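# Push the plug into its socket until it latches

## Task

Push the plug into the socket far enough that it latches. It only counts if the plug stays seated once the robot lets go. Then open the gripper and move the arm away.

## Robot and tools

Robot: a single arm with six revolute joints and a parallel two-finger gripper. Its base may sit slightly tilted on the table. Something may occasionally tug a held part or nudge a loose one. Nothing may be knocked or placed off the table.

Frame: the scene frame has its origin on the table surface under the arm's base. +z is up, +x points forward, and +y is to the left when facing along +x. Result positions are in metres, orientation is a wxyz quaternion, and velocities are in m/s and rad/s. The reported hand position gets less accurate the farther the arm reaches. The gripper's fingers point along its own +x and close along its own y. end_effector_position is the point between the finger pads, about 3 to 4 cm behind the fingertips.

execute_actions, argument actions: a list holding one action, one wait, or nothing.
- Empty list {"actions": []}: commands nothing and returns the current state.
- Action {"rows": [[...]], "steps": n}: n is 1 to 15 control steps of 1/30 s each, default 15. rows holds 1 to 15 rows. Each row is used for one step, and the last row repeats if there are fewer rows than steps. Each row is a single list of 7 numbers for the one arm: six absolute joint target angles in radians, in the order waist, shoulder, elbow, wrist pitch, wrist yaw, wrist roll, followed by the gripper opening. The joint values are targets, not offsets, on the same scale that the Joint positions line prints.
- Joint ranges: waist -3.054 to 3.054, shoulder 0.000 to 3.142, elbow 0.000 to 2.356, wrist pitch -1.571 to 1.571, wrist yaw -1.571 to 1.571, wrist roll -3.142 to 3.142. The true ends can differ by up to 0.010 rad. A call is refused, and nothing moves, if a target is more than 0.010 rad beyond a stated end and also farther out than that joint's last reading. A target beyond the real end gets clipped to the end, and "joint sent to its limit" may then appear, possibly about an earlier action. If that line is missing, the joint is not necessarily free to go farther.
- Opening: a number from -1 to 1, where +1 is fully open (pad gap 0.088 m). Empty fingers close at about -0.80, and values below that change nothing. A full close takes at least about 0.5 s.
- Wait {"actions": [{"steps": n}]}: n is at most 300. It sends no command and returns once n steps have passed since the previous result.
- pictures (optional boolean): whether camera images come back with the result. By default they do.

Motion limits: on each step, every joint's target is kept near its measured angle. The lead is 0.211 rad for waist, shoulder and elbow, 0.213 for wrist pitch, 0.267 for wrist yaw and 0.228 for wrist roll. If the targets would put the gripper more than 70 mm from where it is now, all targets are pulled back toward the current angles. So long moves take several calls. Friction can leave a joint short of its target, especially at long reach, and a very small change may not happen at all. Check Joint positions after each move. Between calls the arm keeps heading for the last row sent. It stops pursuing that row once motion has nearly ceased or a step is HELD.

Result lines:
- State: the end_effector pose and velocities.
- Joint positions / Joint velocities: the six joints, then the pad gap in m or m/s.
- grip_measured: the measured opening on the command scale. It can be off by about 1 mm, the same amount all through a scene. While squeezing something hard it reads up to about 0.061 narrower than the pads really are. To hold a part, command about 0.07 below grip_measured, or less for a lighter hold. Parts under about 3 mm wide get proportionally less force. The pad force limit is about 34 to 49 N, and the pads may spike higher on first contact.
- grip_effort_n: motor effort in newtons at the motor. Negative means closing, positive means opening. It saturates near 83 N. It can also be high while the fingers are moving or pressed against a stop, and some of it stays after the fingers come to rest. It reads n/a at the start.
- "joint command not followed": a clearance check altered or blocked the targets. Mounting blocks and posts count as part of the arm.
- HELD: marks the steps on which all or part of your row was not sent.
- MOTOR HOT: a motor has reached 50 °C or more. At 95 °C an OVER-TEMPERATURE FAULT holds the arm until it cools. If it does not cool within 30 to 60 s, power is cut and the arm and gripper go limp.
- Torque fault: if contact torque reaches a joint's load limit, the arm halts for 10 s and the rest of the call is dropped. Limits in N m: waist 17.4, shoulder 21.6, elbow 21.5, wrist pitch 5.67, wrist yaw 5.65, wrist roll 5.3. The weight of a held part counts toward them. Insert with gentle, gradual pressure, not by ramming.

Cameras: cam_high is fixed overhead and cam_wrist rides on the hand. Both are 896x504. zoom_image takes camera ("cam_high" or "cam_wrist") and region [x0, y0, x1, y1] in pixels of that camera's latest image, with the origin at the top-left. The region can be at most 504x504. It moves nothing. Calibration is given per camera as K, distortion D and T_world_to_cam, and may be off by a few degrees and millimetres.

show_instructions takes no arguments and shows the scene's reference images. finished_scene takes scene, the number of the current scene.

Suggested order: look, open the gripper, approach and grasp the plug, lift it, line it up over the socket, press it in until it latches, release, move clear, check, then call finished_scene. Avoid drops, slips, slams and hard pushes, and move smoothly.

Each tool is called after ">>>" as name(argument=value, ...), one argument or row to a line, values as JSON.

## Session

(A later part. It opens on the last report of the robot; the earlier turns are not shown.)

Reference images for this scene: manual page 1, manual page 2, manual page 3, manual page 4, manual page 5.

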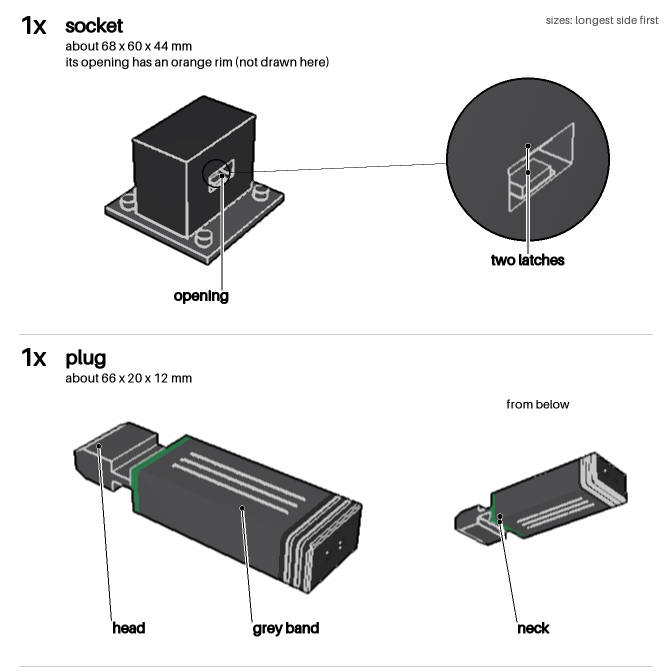

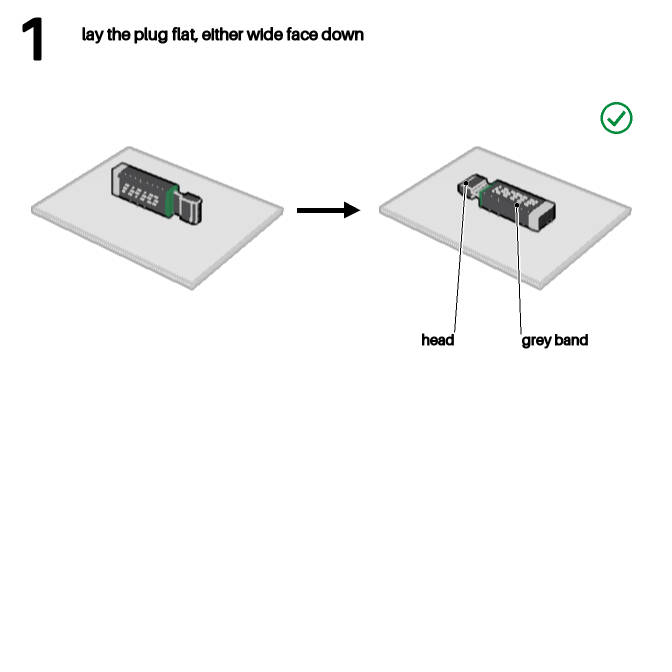

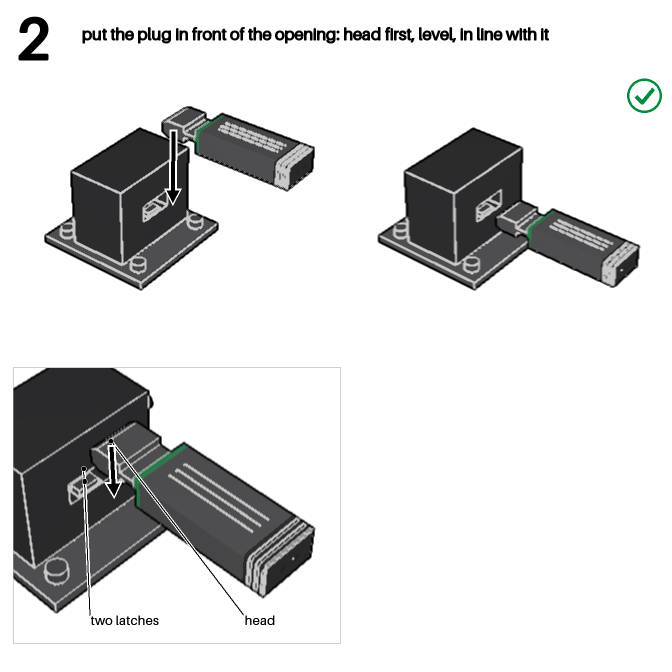

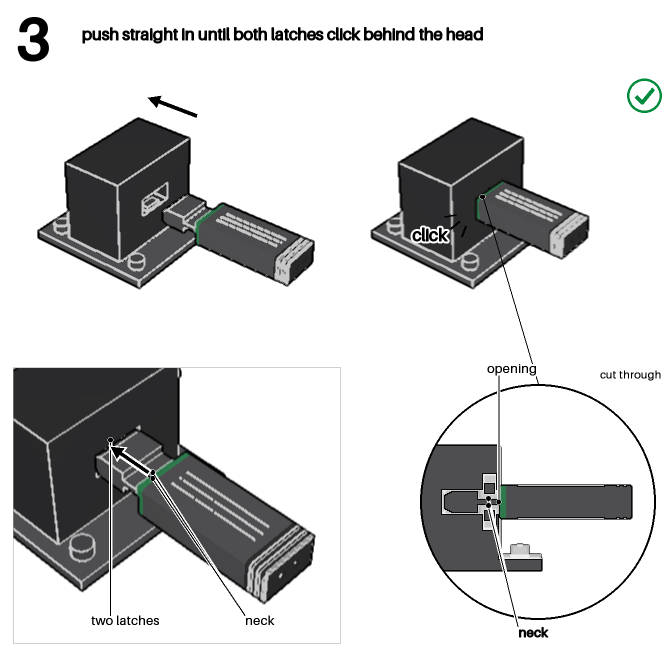

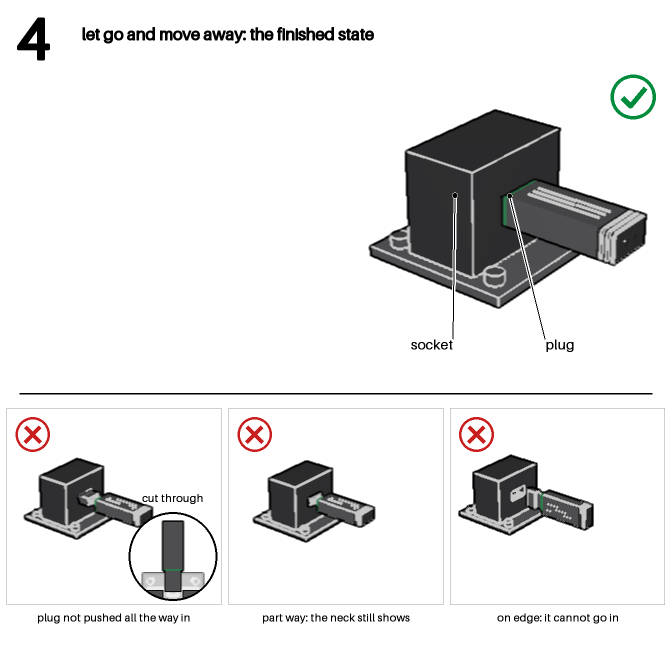

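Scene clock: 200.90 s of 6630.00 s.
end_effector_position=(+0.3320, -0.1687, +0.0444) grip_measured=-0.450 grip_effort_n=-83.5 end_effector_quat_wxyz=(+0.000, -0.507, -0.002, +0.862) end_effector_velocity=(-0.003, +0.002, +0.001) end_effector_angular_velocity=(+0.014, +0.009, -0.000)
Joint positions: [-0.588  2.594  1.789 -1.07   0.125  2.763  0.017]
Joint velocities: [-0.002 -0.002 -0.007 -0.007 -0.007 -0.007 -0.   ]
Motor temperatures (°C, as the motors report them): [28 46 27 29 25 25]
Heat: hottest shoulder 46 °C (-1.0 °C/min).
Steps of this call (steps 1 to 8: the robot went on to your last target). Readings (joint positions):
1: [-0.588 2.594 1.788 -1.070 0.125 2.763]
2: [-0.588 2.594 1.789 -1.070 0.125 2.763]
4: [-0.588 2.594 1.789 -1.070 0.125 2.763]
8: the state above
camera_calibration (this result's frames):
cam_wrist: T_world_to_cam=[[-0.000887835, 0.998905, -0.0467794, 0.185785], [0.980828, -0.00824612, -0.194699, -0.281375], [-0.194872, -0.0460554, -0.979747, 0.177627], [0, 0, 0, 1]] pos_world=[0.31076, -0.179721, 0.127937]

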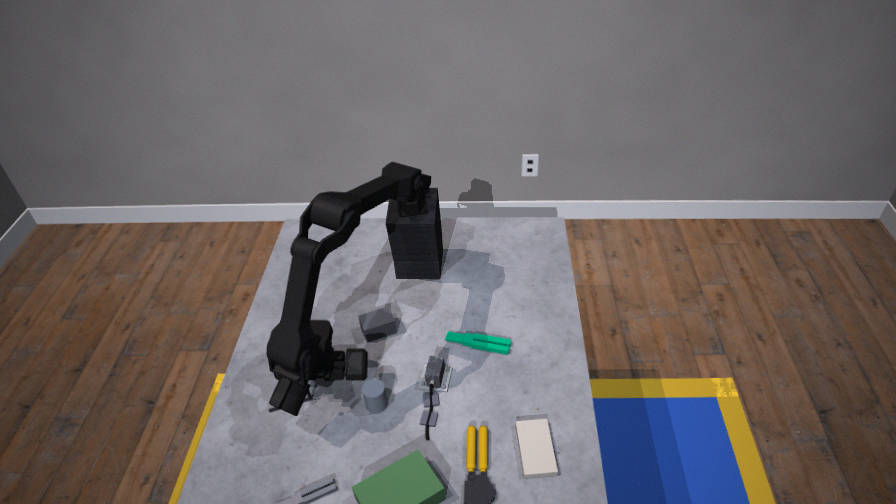

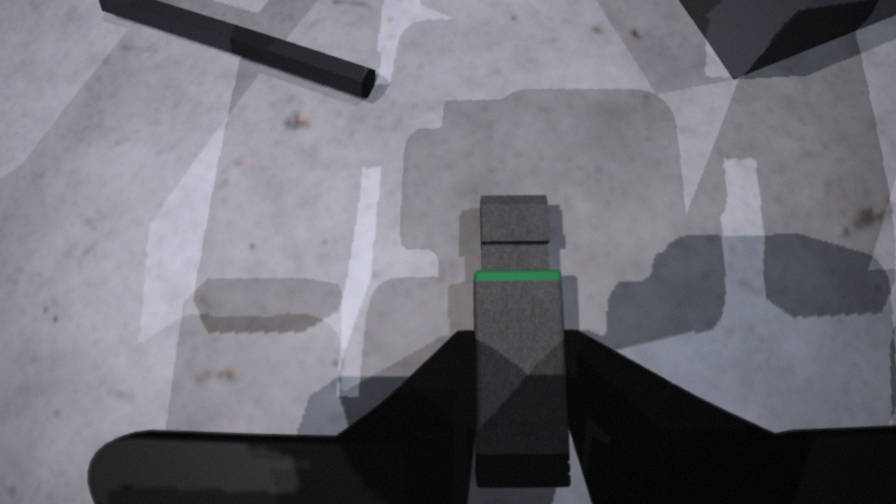

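>>> execute_actions(
  actions=[
    {"rows":[[-0.588,2.580,1.782,-1.073,0.125,2.763,-0.55],[-0.588,2.572,1.779,-1.078,0.125,2.763,-0.55],[-0.589,2.561,1.775,-1.085,0.125,2.762,-0.55],[-0.590,2.547,1.770,-1.094,0.125,2.761,-0.55],[-0.591,2.531,1.764,-1.104,0.126,2.760,-0.55],[-0.592,2.514,1.757,-1.114,0.126,2.759,-0.55],[-0.593,2.497,1.751,-1.125,0.126,2.758,-0.55],[-0.594,2.480,1.744,-1.135,0.127,2.757,-0.55],[-0.595,2.463,1.738,-1.146,0.127,2.756,-0.55],[-0.596,2.446,1.731,-1.156,0.127,2.755,-0.55],[-0.597,2.429,1.725,-1.167,0.128,2.754,-0.55],[-0.598,2.412,1.718,-1.177,0.128,2.74,-0.55],[-0.598,2.395,1.710,-1.187,0.128,2.71,-0.55],[-0.598,2.380,1.700,-1.195,0.125,2.66,-0.55],[-0.597,2.367,1.688,-1.195,0.118,2.59,-0.55]],"steps":15},
  ],
  pictures=false,
)

>>> execute_actions(
  actions=[
    {"rows":[[-0.595,2.358,1.672,-1.178,0.103,2.49,-0.55],[-0.593,2.349,1.655,-1.161,0.088,2.39,-0.55],[-0.591,2.340,1.638,-1.144,0.072,2.29,-0.55],[-0.588,2.331,1.621,-1.127,0.057,2.19,-0.55],[-0.586,2.322,1.604,-1.110,0.041,2.09,-0.55],[-0.584,2.313,1.587,-1.093,0.026,1.99,-0.55],[-0.582,2.304,1.570,-1.076,0.010,1.89,-0.55],[-0.580,2.295,1.553,-1.059,-0.005,1.79,-0.55],[-0.577,2.286,1.536,-1.042,-0.021,1.69,-0.55],[-0.575,2.277,1.519,-1.025,-0.036,1.59,-0.55],[-0.573,2.268,1.502,-1.008,-0.052,1.49,-0.55],[-0.571,2.259,1.485,-0.991,-0.067,1.39,-0.55],[-0.569,2.250,1.468,-0.974,-0.083,1.29,-0.55],[-0.566,2.241,1.451,-0.957,-0.098,1.19,-0.55],[-0.564,2.232,1.434,-0.940,-0.114,1.09,-0.55]],"steps":15},
  ],
  pictures=false,
)

>>> execute_actions(
  actions=[
    {"rows":[[-0.562,2.223,1.417,-0.923,-0.129,0.99,-0.55],[-0.560,2.214,1.400,-0.906,-0.145,0.89,-0.55],[-0.558,2.205,1.383,-0.889,-0.160,0.79,-0.55],[-0.555,2.196,1.366,-0.872,-0.176,0.69,-0.55],[-0.553,2.187,1.349,-0.855,-0.191,0.59,-0.55],[-0.551,2.178,1.332,-0.838,-0.207,0.49,-0.55],[-0.549,2.169,1.315,-0.821,-0.222,0.39,-0.55],[-0.547,2.160,1.298,-0.804,-0.238,0.29,-0.55],[-0.544,2.151,1.281,-0.787,-0.253,0.19,-0.55],[-0.542,2.142,1.264,-0.770,-0.269,0.09,-0.55],[-0.540,2.133,1.247,-0.753,-0.284,-0.01,-0.55],[-0.538,2.124,1.230,-0.736,-0.300,-0.11,-0.55],[-0.536,2.115,1.213,-0.719,-0.315,-0.21,-0.55],[-0.533,2.106,1.196,-0.702,-0.331,-0.31,-0.55],[-0.531,2.097,1.179,-0.685,-0.346,-0.41,-0.55]],"steps":15},
  ],
  pictures=false,
)

>>> execute_actions(
  actions=[
    {"rows":[[-0.529,2.088,1.162,-0.668,-0.362,-0.51,-0.55],[-0.527,2.079,1.145,-0.651,-0.377,-0.61,-0.55],[-0.525,2.070,1.128,-0.634,-0.393,-0.71,-0.55],[-0.522,2.061,1.111,-0.617,-0.408,-0.81,-0.55],[-0.520,2.052,1.094,-0.600,-0.424,-0.91,-0.55],[-0.518,2.043,1.077,-0.583,-0.439,-1.01,-0.55],[-0.516,2.034,1.060,-0.566,-0.455,-1.11,-0.55],[-0.514,2.025,1.043,-0.549,-0.470,-1.21,-0.55],[-0.511,2.016,1.026,-0.532,-0.486,-1.31,-0.55],[-0.509,2.007,1.009,-0.515,-0.501,-1.41,-0.55],[-0.507,1.998,0.992,-0.498,-0.517,-1.50,-0.55],[-0.505,1.990,0.976,-0.480,-0.531,-1.58,-0.55],[-0.503,1.983,0.962,-0.464,-0.543,-1.65,-0.55],[-0.501,1.978,0.950,-0.451,-0.552,-1.705,-0.55],[-0.499,1.975,0.942,-0.441,-0.557,-1.739,-0.55]],"steps":15},
  ],
  pictures=false,
)

>>> execute_actions(
  actions=[
    {"steps":20},
  ],
)

Scene clock: 238.27 s of 6630.00 s.
end_effector_position=(+0.3310, -0.1665, +0.1078) grip_measured=-0.450 grip_effort_n=-83.5 end_effector_quat_wxyz=(-0.018, -0.510, -0.030, +0.859) end_effector_velocity=(-0.015, +0.012, +0.164) end_effector_angular_velocity=(+0.521, -0.082, +0.995)
Joint positions: [-0.595  2.416  1.725 -1.176  0.125  2.689  0.017]
Joint velocities: [-0.017 -0.525 -0.256 -0.183 -0.007 -1.15  -0.   ]
Motor temperatures (°C, as the motors report them): [28 44 28 29 25 25]
Heat: hottest shoulder 44 °C (-1.0 °C/min).
Steps of this call (steps 1 to 15: the robot went on to your last target; steps 16 to 90: nothing new was sent; then 33.87 s passed at rest; steps 91 to 105: all 15 steps of this action). Readings (joint positions):
91: [-0.588 2.594 1.789 -1.070 0.125 2.763]
92: [-0.588 2.594 1.789 -1.071 0.125 2.763]
94: [-0.588 2.589 1.787 -1.077 0.125 2.763]
98: [-0.589 2.546 1.766 -1.110 0.125 2.763]
105: the state above

Scene clock: 238.77 s of 6630.00 s.
end_effector_position=(+0.3294, -0.1248, +0.1090) grip_measured=-0.450 grip_effort_n=-83.5 end_effector_quat_wxyz=(-0.230, -0.533, -0.431, +0.690) end_effector_velocity=(+0.007, +0.100, -0.002) end_effector_angular_velocity=(+0.936, -0.676, +1.659)
Joint positions: [-0.573  2.27   1.489 -0.986 -0.072  1.75   0.017]
Joint velocities: [ 0.066 -0.291 -0.496  0.462 -0.476 -1.868 -0.   ]
Motor temperatures (°C, as the motors report them): [28 44 27 29 25 25]
Heat: hottest shoulder 44 °C (-1.0 °C/min).
Steps of this call (steps 1 to 15: all 15 steps of this action). Readings (joint positions):
1: [-0.595 2.400 1.715 -1.178 0.122 2.635]
2: [-0.596 2.386 1.704 -1.177 0.114 2.573]
4: [-0.595 2.362 1.676 -1.159 0.091 2.447]
8: [-0.591 2.331 1.609 -1.101 0.035 2.194]
15: the state above

Scene clock: 239.27 s of 6630.00 s.
end_effector_position=(+0.3299, -0.0759, +0.1084) grip_measured=-0.450 grip_effort_n=-83.5 end_effector_quat_wxyz=(+0.482, +0.455, +0.676, -0.323) end_effector_velocity=(-0.013, +0.101, +0.013) end_effector_angular_velocity=(+0.592, -0.961, +1.746)
Joint positions: [-0.54   2.134  1.234 -0.73  -0.305  0.798  0.017]
Joint velocities: [ 0.061 -0.276 -0.51   0.476 -0.476 -1.883 -0.   ]
Motor temperatures (°C, as the motors report them): [28 44 27 29 25 25]
Heat: hottest shoulder 44 °C (-1.0 °C/min).
Steps of this call (steps 1 to 15: all 15 steps of this action). Readings (joint positions):
1: [-0.571 2.261 1.472 -0.969 -0.087 1.687]
2: [-0.569 2.251 1.456 -0.952 -0.103 1.623]
4: [-0.564 2.233 1.422 -0.918 -0.134 1.496]
8: [-0.556 2.197 1.353 -0.850 -0.196 1.243]
15: the state above

Scene clock: 239.77 s of 6630.00 s.
end_effector_position=(+0.3217, -0.0281, +0.1183) grip_measured=-0.450 grip_effort_n=-83.5 end_effector_quat_wxyz=(+0.690, +0.234, +0.677, +0.106) end_effector_velocity=(-0.028, +0.074, +0.017) end_effector_angular_velocity=(+0.132, -1.117, +1.697)
Joint positions: [-0.507  2.002  0.985 -0.48  -0.529 -0.151  0.017]
Joint velocities: [ 0.066 -0.188 -0.379  0.359 -0.3   -1.868 -0.   ]
Motor temperatures (°C, as the motors report them): [28 44 27 29 25 25]
Heat: hottest shoulder 44 °C (-1.0 °C/min).
Steps of this call (steps 1 to 15: all 15 steps of this action). Readings (joint positions):
1: [-0.538 2.125 1.217 -0.713 -0.320 0.735]
2: [-0.536 2.115 1.200 -0.696 -0.336 0.671]
4: [-0.531 2.097 1.166 -0.662 -0.367 0.544]
8: [-0.522 2.061 1.098 -0.594 -0.428 0.292]
15: the state above

Scene clock: 240.43 s of 6630.00 s.
end_effector_position=(+0.3202, -0.0222, +0.1195) grip_measured=-0.450 grip_effort_n=-83.5 end_effector_quat_wxyz=(+0.702, -0.220, +0.469, +0.489) end_effector_velocity=(-0.002, -0.001, +0.001) end_effector_angular_velocity=(-0.148, -0.907, +1.649)
Joint positions: [-0.501  1.987  0.953 -0.443 -0.555 -1.418  0.017]
Joint velocities: [-0.007 -0.002 -0.002 -0.007 -0.007 -1.897 -0.   ]
Motor temperatures (°C, as the motors report them): [28 44 27 29 25 25]
Heat: hottest shoulder 44 °C (-1.0 °C/min).
Steps of this call (steps 1 to 20: the robot went on to your last target). Readings (joint positions):
1: [-0.505 1.996 0.975 -0.469 -0.537 -0.215]
2: [-0.503 1.993 0.967 -0.462 -0.543 -0.279]
4: [-0.502 1.990 0.959 -0.452 -0.549 -0.406]
8: [-0.501 1.988 0.954 -0.445 -0.554 -0.658]
20: the state above
camera_calibration (this result's frames):
cam_wrist: T_world_to_cam=[[0.884611, -0.421991, -0.198462, -0.253975], [-0.455351, -0.87346, -0.172403, 0.184005], [-0.100596, 0.242879, -0.964827, 0.230125], [0, 0, 0, 1]] pos_world=[0.331605, -0.00234682, 0.20335]

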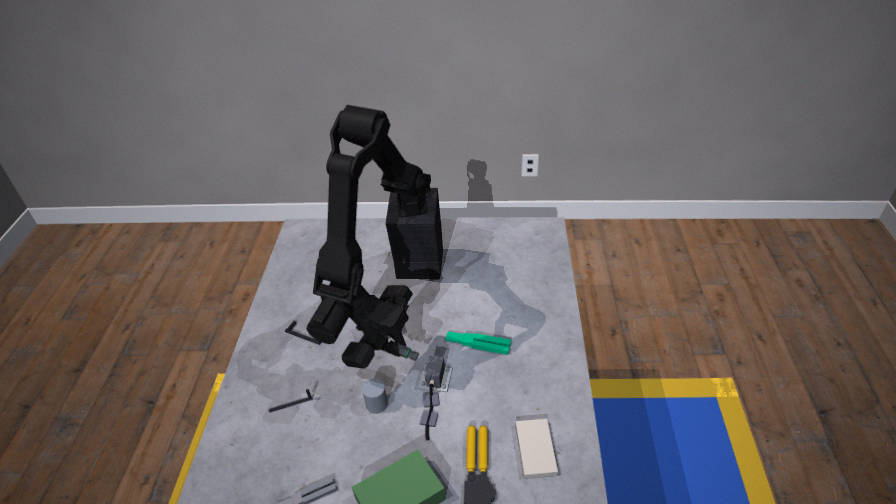

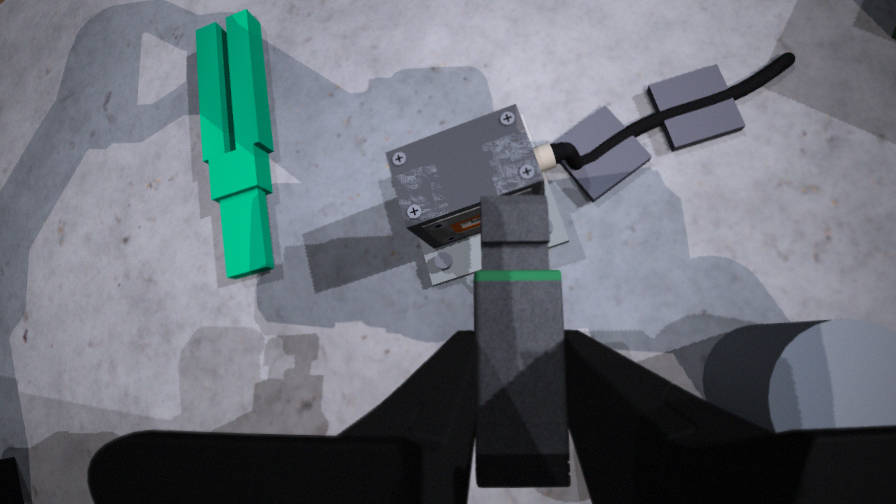

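>>> execute_actions(
  actions=[
    {"rows":[[-0.499,2.002,0.959,-0.438,-0.553,-1.735,-0.55],[-0.499,2.010,0.960,-0.431,-0.553,-1.734,-0.55],[-0.498,2.021,0.960,-0.420,-0.553,-1.734,-0.55],[-0.498,2.035,0.961,-0.407,-0.553,-1.733,-0.55],[-0.497,2.050,0.962,-0.392,-0.552,-1.732,-0.55],[-0.496,2.065,0.963,-0.378,-0.552,-1.731,-0.55],[-0.495,2.080,0.964,-0.363,-0.552,-1.730,-0.55],[-0.495,2.095,0.965,-0.349,-0.552,-1.729,-0.55],[-0.494,2.110,0.966,-0.335,-0.552,-1.728,-0.55],[-0.493,2.125,0.967,-0.320,-0.551,-1.727,-0.55],[-0.492,2.140,0.968,-0.306,-0.551,-1.727,-0.55],[-0.492,2.155,0.969,-0.292,-0.551,-1.726,-0.55],[-0.491,2.170,0.970,-0.277,-0.551,-1.725,-0.55],[-0.490,2.184,0.971,-0.264,-0.551,-1.724,-0.55],[-0.490,2.196,0.972,-0.252,-0.550,-1.723,-0.55]],"steps":15},
  ],
  pictures=false,
)

>>> execute_actions(
  actions=[
    {"rows":[[-0.489,2.205,0.973,-0.244,-0.550,-1.722,-0.55],[-0.489,2.212,0.974,-0.237,-0.550,-1.722,-0.55],[-0.488,2.216,0.974,-0.233,-0.550,-1.722,-0.55],[-0.488,2.218,0.974,-0.231,-0.550,-1.722,-0.55]],"steps":13},
  ],
)

Scene clock: 247.67 s of 6630.00 s.
end_effector_position=(+0.3211, -0.0228, +0.0748) grip_measured=-0.450 grip_effort_n=-83.5 end_effector_quat_wxyz=(+0.658, -0.330, +0.385, +0.557) end_effector_velocity=(-0.007, -0.001, -0.118) end_effector_angular_velocity=(-0.004, +0.010, -0.007)
Joint positions: [-0.495  2.144  0.962 -0.288 -0.553 -1.728  0.017]
Joint velocities: [0.012 0.418 0.032 0.388 0.007 0.022 0.   ]
Motor temperatures (°C, as the motors report them): [28 44 27 29 25 25]
Heat: hottest shoulder 44 °C (-2.0 °C/min).
Steps of this call (steps 1 to 30: the robot went on to your last target; steps 31 to 170: nothing new was sent; then 1.07 s passed at rest; steps 171 to 185: all 15 steps of this action). Readings (joint positions):
171: [-0.502 1.986 0.949 -0.442 -0.557 -1.736]
172: [-0.502 1.986 0.949 -0.441 -0.557 -1.736]
174: [-0.501 1.993 0.950 -0.429 -0.557 -1.736]
178: [-0.500 2.039 0.958 -0.383 -0.555 -1.734]
185: the state above

Scene clock: 248.10 s of 6630.00 s.
end_effector_position=(+0.3210, -0.0226, +0.0593) grip_measured=-0.450 grip_effort_n=-83.5 end_effector_quat_wxyz=(+0.658, -0.331, +0.385, +0.556) end_effector_velocity=(+0.000, +0.000, +0.002) end_effector_angular_velocity=(+0.007, -0.003, +0.003)
Joint positions: [-0.491  2.199  0.967 -0.234 -0.552 -1.725  0.017]
Joint velocities: [-0.002 -0.002  0.002 -0.007 -0.007 -0.007 -0.   ]
Motor temperatures (°C, as the motors report them): [28 44 27 29 25 25]
Heat: hottest shoulder 44 °C (-2.0 °C/min).
Steps of this call (steps 1 to 13: all 13 steps of this action). Readings (joint positions):
1: [-0.494 2.157 0.963 -0.276 -0.553 -1.727]
2: [-0.493 2.168 0.964 -0.266 -0.552 -1.727]
4: [-0.492 2.186 0.965 -0.250 -0.552 -1.726]
8: [-0.492 2.198 0.965 -0.238 -0.552 -1.725]
13: the state above
camera_calibration (this result's frames):
cam_wrist: T_world_to_cam=[[0.985919, -0.162099, -0.041093, -0.302865], [-0.167015, -0.96682, -0.193301, 0.0802281], [-0.0083958, 0.197442, -0.980279, 0.142475], [0, 0, 0, 1]] pos_world=[0.313195, 0.000341604, 0.142728]

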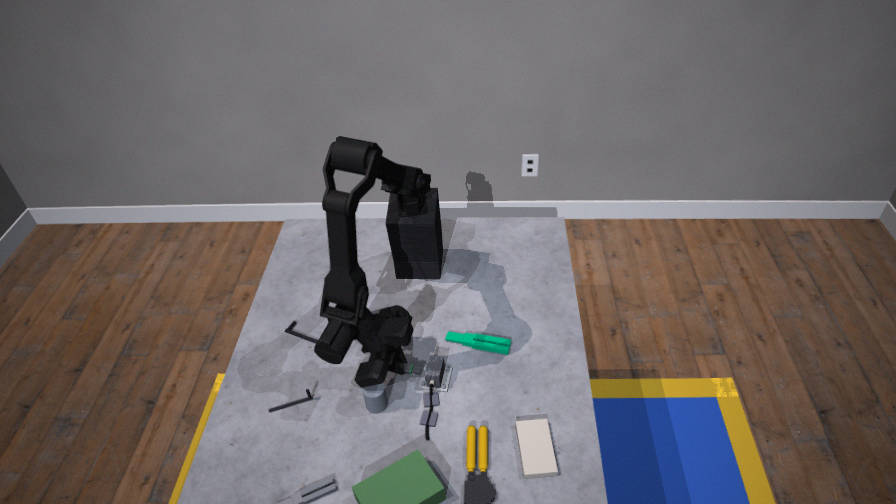

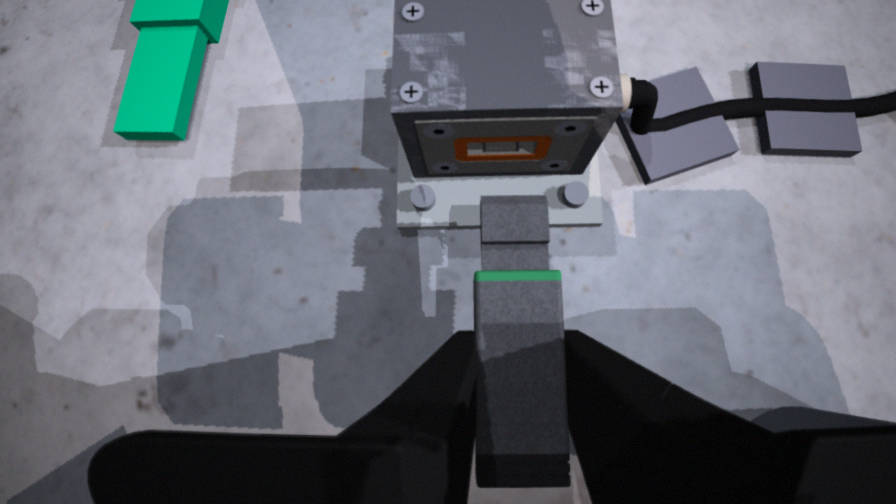

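>>> zoom_image(
  camera="cam_wrist",
  region=[380, 90, 640, 290],
)

Region (380, 90, 640, 290) of cam_wrist's 896x504 image, scaled by 1.938, with more detail than that image has; it fills the top 388 rows of this view, and the rest is white.

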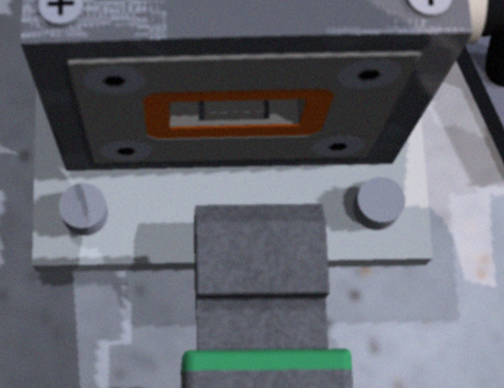

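>>> execute_actions(
  actions=[
    {"rows":[[-0.486,2.212,0.959,-0.229,-0.549,-1.719,-0.55],[-0.483,2.212,0.9575,-0.2265,-0.549,-1.7155,-0.55],[-0.480,2.212,0.956,-0.224,-0.549,-1.712,-0.55],[-0.477,2.212,0.9545,-0.2215,-0.549,-1.7085,-0.55],[-0.474,2.212,0.953,-0.219,-0.548,-1.705,-0.55],[-0.471,2.212,0.9515,-0.2165,-0.548,-1.7015,-0.55],[-0.468,2.212,0.950,-0.214,-0.548,-1.698,-0.55],[-0.465,2.212,0.9485,-0.2115,-0.548,-1.6945,-0.55],[-0.462,2.212,0.947,-0.209,-0.547,-1.691,-0.55],[-0.460,2.212,0.946,-0.207,-0.547,-1.689,-0.55]],"steps":15},
  ],
)

>>> zoom_image(
  camera="cam_wrist",
  region=[420, 110, 610, 290],
)

Scene clock: 266.23 s of 6630.00 s.
end_effector_position=(+0.3206, -0.0130, +0.0575) grip_measured=-0.450 grip_effort_n=-83.5 end_effector_quat_wxyz=(+0.657, -0.329, +0.386, +0.558) end_effector_velocity=(+0.005, +0.001, +0.002) end_effector_angular_velocity=(+0.016, -0.023, -0.009)
Joint positions: [-0.463  2.2    0.955 -0.21  -0.55  -1.693  0.017]
Joint velocities: [-0.002 -0.002 -0.002  0.022 -0.022  0.007  0.   ]
Motor temperatures (°C, as the motors report them): [28 41 27 29 25 25]
Heat: hottest shoulder 41 °C (-4.0 °C/min).
Steps of this call (steps 1 to 15: the robot went on to your last target; steps 16 to 90: nothing new was sent; then 14.63 s passed at rest; steps 91 to 105: all 15 steps of this action). Readings (joint positions):
91: [-0.491 2.200 0.968 -0.233 -0.552 -1.724]
92: [-0.491 2.200 0.968 -0.232 -0.552 -1.723]
94: [-0.488 2.200 0.967 -0.228 -0.551 -1.718]
98: [-0.476 2.200 0.962 -0.219 -0.551 -1.706]
105: the state above
camera_calibration (this result's frames):
cam_wrist: T_world_to_cam=[[0.985716, -0.161596, -0.0474383, -0.300526], [-0.167802, -0.966374, -0.194846, 0.0893842], [-0.0143569, 0.200023, -0.979686, 0.140758], [0, 0, 0, 1]] pos_world=[0.313253, 0.00966004, 0.141058]

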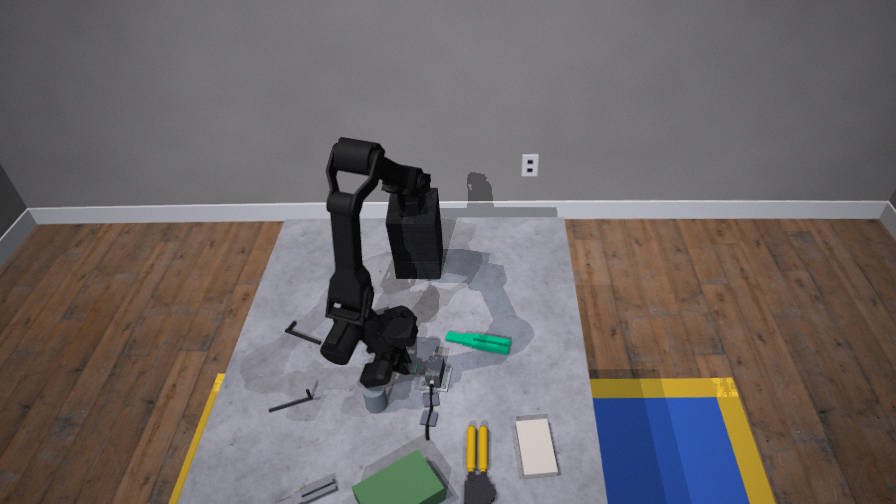

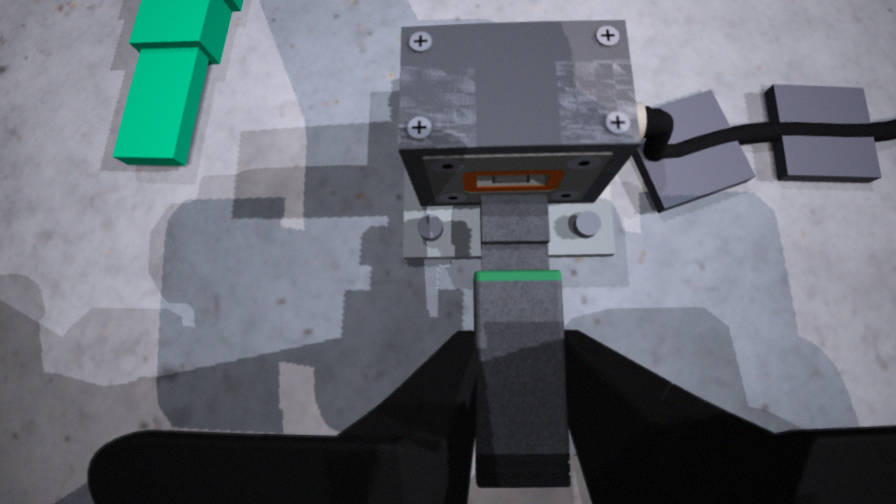

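Region (420, 110, 610, 290) of cam_wrist's 896x504 image, scaled by 2.653, with more detail than that image has; it fills the top 477 rows of this view, and the rest is white.

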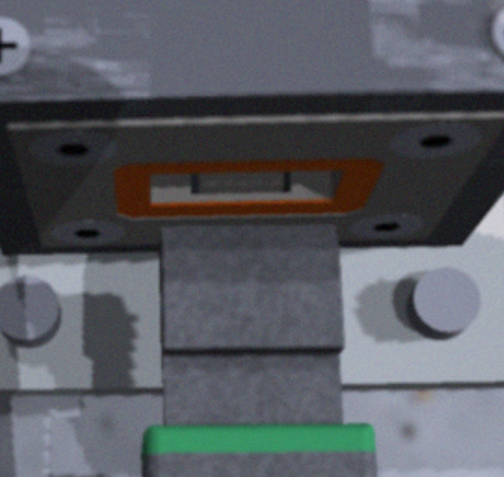

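>>> execute_actions(
  actions=[
    {"rows":[[-0.4575,2.190,0.9463,-0.2050,-0.5467,-1.6870,-0.55],[-0.4549,2.1895,0.9455,-0.2030,-0.5463,-1.6840,-0.55],[-0.4523,2.189,0.9448,-0.2011,-0.5460,-1.6810,-0.55],[-0.4497,2.1885,0.9440,-0.1991,-0.5456,-1.6779,-0.55],[-0.4470,2.188,0.9433,-0.1972,-0.5452,-1.6749,-0.55],[-0.4444,2.1875,0.9425,-0.1952,-0.5448,-1.6718,-0.55],[-0.4418,2.187,0.9418,-0.1933,-0.5445,-1.6688,-0.55],[-0.4392,2.1865,0.9410,-0.1913,-0.5441,-1.6657,-0.55],[-0.4365,2.186,0.9403,-0.1894,-0.5437,-1.6627,-0.55],[-0.4339,2.1853,0.9395,-0.1874,-0.5434,-1.6596,-0.55],[-0.4313,2.1846,0.9388,-0.1855,-0.5430,-1.6566,-0.55],[-0.4285,2.184,0.9380,-0.1835,-0.5426,-1.6535,-0.55]],"steps":15},
  ],
)

>>> zoom_image(
  camera="cam_wrist",
  region=[420, 140, 610, 320],
)

Scene clock: 280.03 s of 6630.00 s.
end_effector_position=(+0.3218, -0.0086, +0.0565) grip_measured=-0.450 grip_effort_n=-83.5 end_effector_quat_wxyz=(+0.657, -0.331, +0.392, +0.553) end_effector_velocity=(+0.001, -0.000, +0.000) end_effector_angular_velocity=(-0.010, -0.011, -0.003)
Joint positions: [-0.443  2.196  0.947 -0.189 -0.534 -1.66   0.017]
Joint velocities: [ 0.002 -0.007 -0.012  0.022  0.007  0.007 -0.   ]
Motor temperatures (°C, as the motors report them): [28 40 27 28 25 25]
Heat: hottest shoulder 40 °C (-4.1 °C/min).
Steps of this call (steps 1 to 15: the robot went on to your last target; steps 16 to 90: nothing new was sent; then 10.30 s passed at rest; steps 91 to 105: all 15 steps of this action). Readings (joint positions):
91: [-0.463 2.200 0.955 -0.209 -0.549 -1.691]
92: [-0.463 2.200 0.955 -0.208 -0.549 -1.690]
94: [-0.460 2.200 0.954 -0.205 -0.549 -1.686]
98: [-0.449 2.200 0.952 -0.198 -0.547 -1.676]
105: the state above
camera_calibration (this result's frames):
cam_wrist: T_world_to_cam=[[0.98423, -0.17019, -0.0482316, -0.300586], [-0.176193, -0.967406, -0.181883, 0.0956634], [-0.0157049, 0.187513, -0.982137, 0.139367], [0, 0, 0, 1]] pos_world=[0.31489, 0.0152556, 0.139779]

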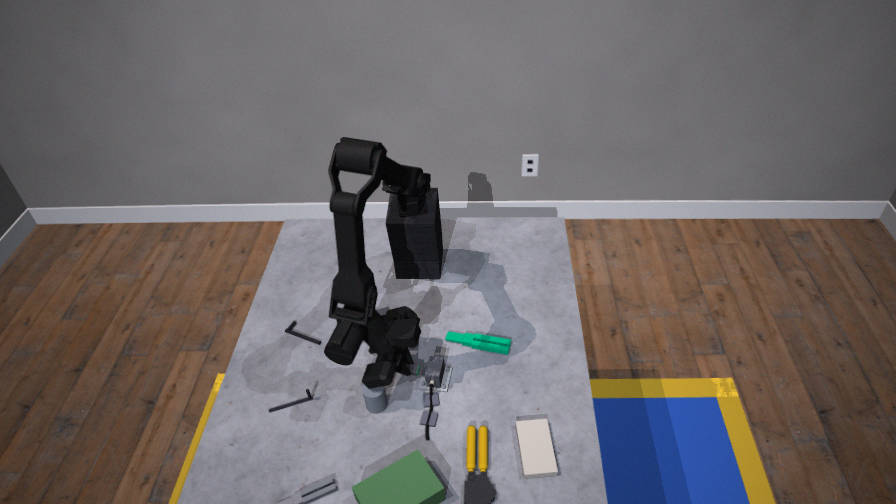

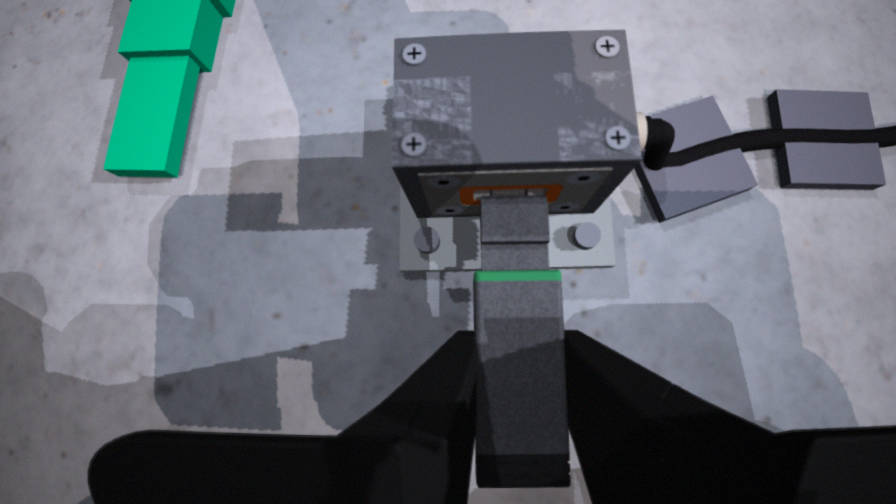

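Region (420, 140, 610, 320) of cam_wrist's 896x504 image, scaled by 2.653, with more detail than that image has; it fills the top 477 rows of this view, and the rest is white.

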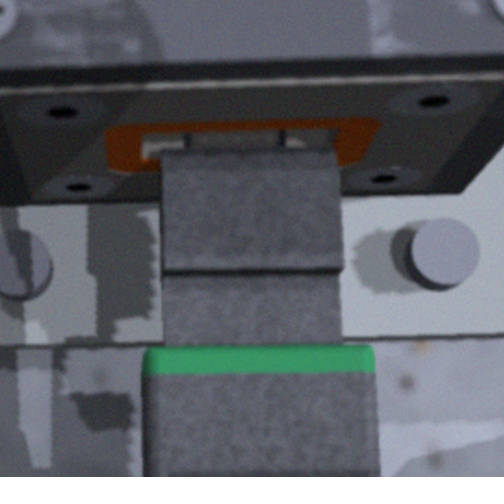

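>>> execute_actions(
  actions=[
    {"rows":[[-0.447,2.184,0.952,-0.194,-0.545,-1.666,-0.55],[-0.451,2.184,0.954,-0.199,-0.548,-1.672,-0.55],[-0.455,2.184,0.956,-0.204,-0.550,-1.678,-0.55],[-0.459,2.183,0.957,-0.209,-0.552,-1.684,-0.55],[-0.462,2.182,0.958,-0.213,-0.553,-1.689,-0.55],[-0.464,2.181,0.959,-0.217,-0.553,-1.693,-0.55],[-0.466,2.180,0.960,-0.2205,-0.553,-1.6965,-0.55]],"steps":14},
  ],
)

>>> zoom_image(
  camera="cam_high",
  region=[370, 330, 470, 400],
)

>>> zoom_image(
  camera="cam_wrist",
  region=[420, 110, 610, 290],
)

Scene clock: 295.60 s of 6630.00 s.
end_effector_position=(+0.3204, -0.0128, +0.0596) grip_measured=-0.450 grip_effort_n=-83.5 end_effector_quat_wxyz=(+0.658, -0.328, +0.386, +0.558) end_effector_velocity=(+0.000, +0.000, +0.002) end_effector_angular_velocity=(+0.006, -0.010, +0.016)
Joint positions: [-0.463  2.192  0.953 -0.217 -0.551 -1.693  0.017]
Joint velocities: [-0.002 -0.002  0.002 -0.007 -0.007 -0.022 -0.   ]
Motor temperatures (°C, as the motors report them): [28 42 26 28 25 25]
Heat: hottest shoulder 42 °C (-1.0 °C/min).
Steps of this call (steps 1 to 15: the robot went on to your last target; steps 16 to 90: nothing new was sent; then 12.10 s passed at rest; steps 91 to 104: all 14 steps of this action). Readings (joint positions):
91: [-0.443 2.196 0.946 -0.187 -0.534 -1.657]
92: [-0.444 2.196 0.946 -0.187 -0.536 -1.659]
94: [-0.448 2.196 0.947 -0.195 -0.543 -1.668]
98: [-0.458 2.194 0.950 -0.211 -0.550 -1.686]
104: the state above
camera_calibration (this result's frames):
cam_wrist: T_world_to_cam=[[0.985536, -0.162349, -0.0485877, -0.300066], [-0.168794, -0.965892, -0.196371, 0.0903977], [-0.0150499, 0.201732, -0.979325, 0.14301], [0, 0, 0, 1]] pos_world=[0.313137, 0.00974936, 0.143226]

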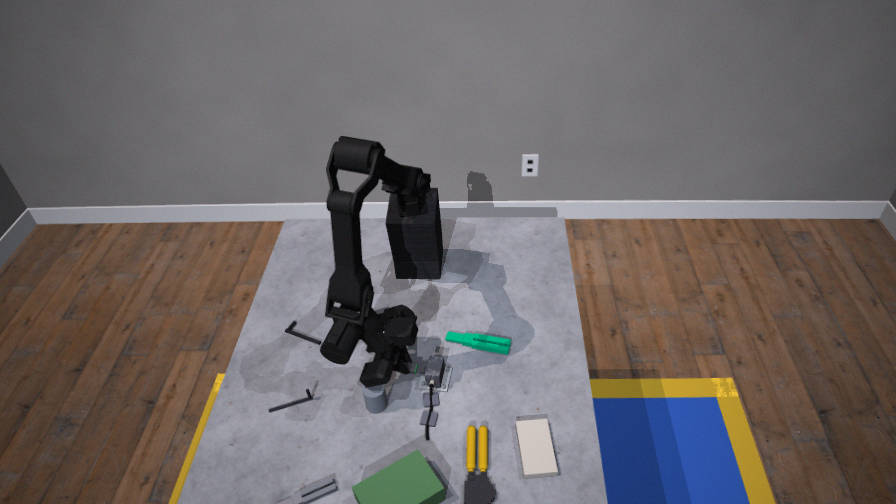

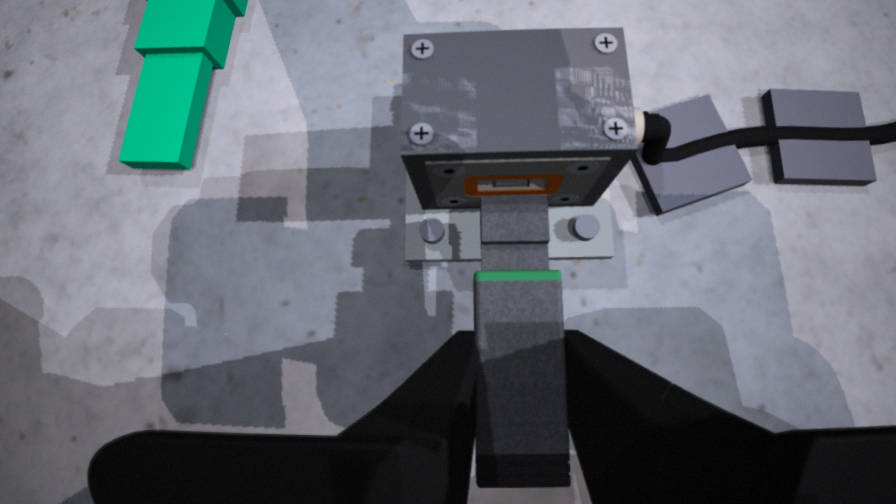

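Region (370, 330, 470, 400) of cam_high's 896x504 image, scaled by 5.040, with more detail than that image has; it fills the top 353 rows of this view, and the rest is white.

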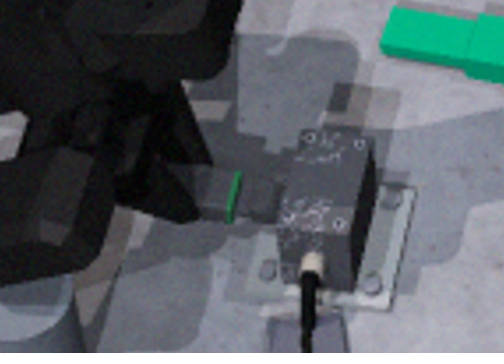

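Region (420, 110, 610, 290) of cam_wrist's 896x504 image, scaled by 2.653, with more detail than that image has; it fills the top 477 rows of this view, and the rest is white.

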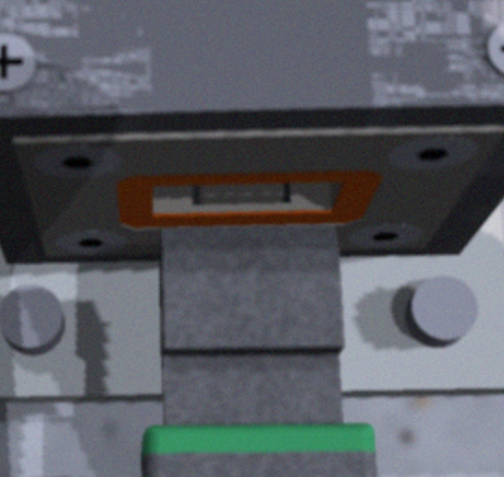

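>>> execute_actions(
  actions=[
    {"rows":[[-0.461,2.180,0.947,-0.214,-0.556,-1.691,-0.55],[-0.461,2.180,0.946,-0.213,-0.559,-1.690,-0.55],[-0.460,2.180,0.9455,-0.212,-0.562,-1.689,-0.55],[-0.458,2.180,0.9448,-0.2105,-0.563,-1.6867,-0.55],[-0.456,2.180,0.9441,-0.209,-0.563,-1.6844,-0.55],[-0.454,2.180,0.9434,-0.2075,-0.563,-1.682,-0.55],[-0.452,2.1795,0.9427,-0.206,-0.563,-1.6797,-0.55],[-0.450,2.1792,0.942,-0.2045,-0.563,-1.6774,-0.55],[-0.448,2.179,0.9413,-0.203,-0.563,-1.675,-0.55],[-0.446,2.1787,0.9406,-0.2015,-0.563,-1.6727,-0.55],[-0.444,2.1785,0.940,-0.200,-0.563,-1.6704,-0.55],[-0.442,2.1782,0.9393,-0.1985,-0.563,-1.668,-0.55],[-0.440,2.178,0.9386,-0.197,-0.563,-1.6657,-0.55],[-0.438,2.178,0.9379,-0.1955,-0.563,-1.6634,-0.55],[-0.436,2.178,0.9372,-0.194,-0.563,-1.661,-0.55]],"steps":15},
  ],
  pictures=false,
)

>>> execute_actions(
  actions=[
    {"steps":6},
  ],
)

>>> zoom_image(
  camera="cam_wrist",
  region=[420, 140, 610, 320],
)

Scene clock: 307.67 s of 6630.00 s.
end_effector_position=(+0.3220, -0.0090, +0.0599) grip_measured=-0.450 grip_effort_n=-83.5 end_effector_quat_wxyz=(+0.662, -0.325, +0.385, +0.555) end_effector_velocity=(+0.001, +0.003, -0.001) end_effector_angular_velocity=(-0.023, -0.005, -0.025)
Joint positions: [-0.453  2.19   0.947 -0.201 -0.556 -1.67   0.017]
Joint velocities: [ 0.017 -0.012 -0.027  0.051  0.022  0.051 -0.   ]
Motor temperatures (°C, as the motors report them): [28 43 26 28 25 25]
Heat: hottest shoulder 43 °C (-1.0 °C/min).
Steps of this call (steps 1 to 15: the robot went on to your last target; steps 16 to 90: nothing new was sent; then 8.57 s passed at rest; steps 91 to 105: all 15 steps of this action). Readings (joint positions):
91: [-0.463 2.192 0.953 -0.218 -0.552 -1.694]
92: [-0.463 2.192 0.953 -0.218 -0.554 -1.694]
94: [-0.463 2.192 0.953 -0.217 -0.557 -1.693]
98: [-0.459 2.192 0.953 -0.210 -0.560 -1.685]
105: the state above

Scene clock: 307.87 s of 6630.00 s.
end_effector_position=(+0.3220, -0.0089, +0.0599) grip_measured=-0.450 grip_effort_n=-83.5 end_effector_quat_wxyz=(+0.662, -0.325, +0.386, +0.554) end_effector_velocity=(-0.002, +0.002, +0.001) end_effector_angular_velocity=(+0.009, +0.002, +0.008)
Joint positions: [-0.452  2.189  0.946 -0.198 -0.554 -1.665  0.017]
Joint velocities: [ 0.002 -0.002 -0.002 -0.007 -0.007 -0.007  0.   ]
Motor temperatures (°C, as the motors report them): [28 43 26 28 25 25]
Heat: hottest shoulder 43 °C (-1.0 °C/min).
Steps of this call (steps 1 to 6: the robot went on to your last target). Readings (joint positions):
1: [-0.453 2.189 0.947 -0.200 -0.555 -1.668]
2: [-0.452 2.189 0.946 -0.199 -0.554 -1.667]
4: [-0.452 2.189 0.946 -0.198 -0.554 -1.665]
6: the state above
camera_calibration (this result's frames):
cam_wrist: T_world_to_cam=[[0.983463, -0.174832, -0.047271, -0.300472], [-0.180798, -0.963048, -0.199626, 0.0985674], [-0.0106232, 0.204872, -0.978731, 0.141075], [0, 0, 0, 1]] pos_world=[0.314823, 0.0134909, 0.143547]

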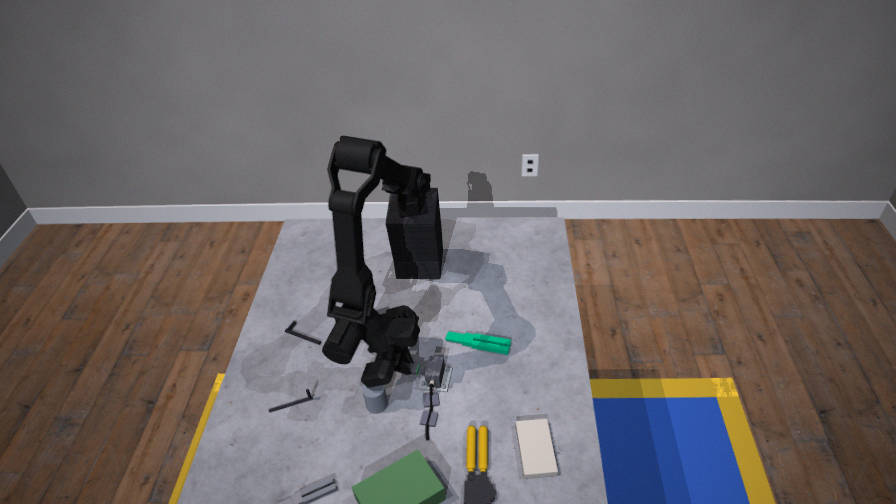

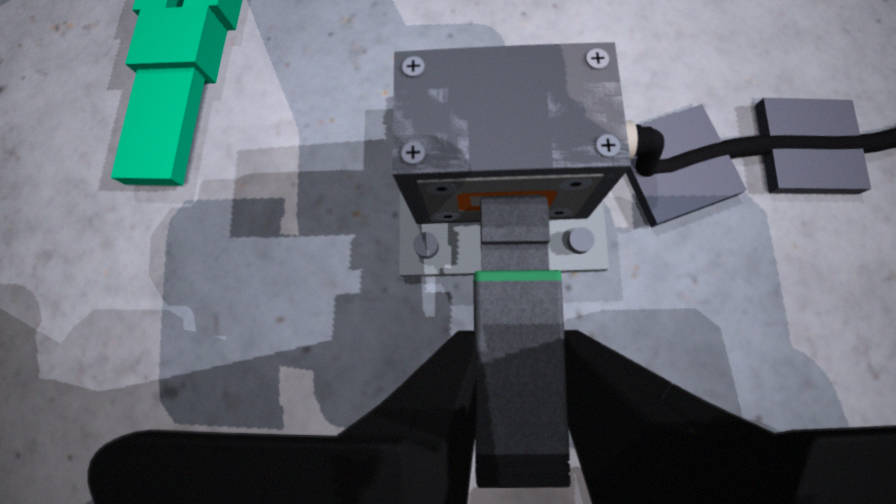

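Region (420, 140, 610, 320) of cam_wrist's 896x504 image, scaled by 2.653, with more detail than that image has; it fills the top 477 rows of this view, and the rest is white.

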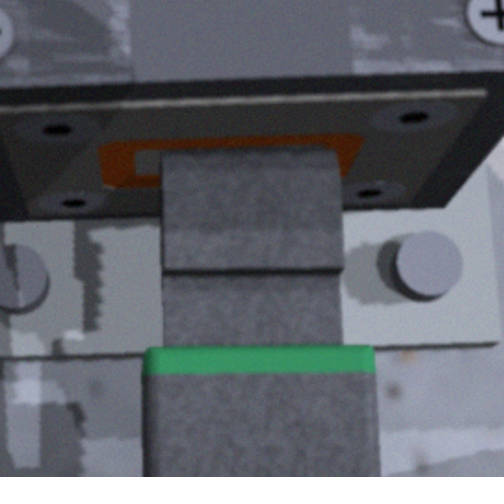

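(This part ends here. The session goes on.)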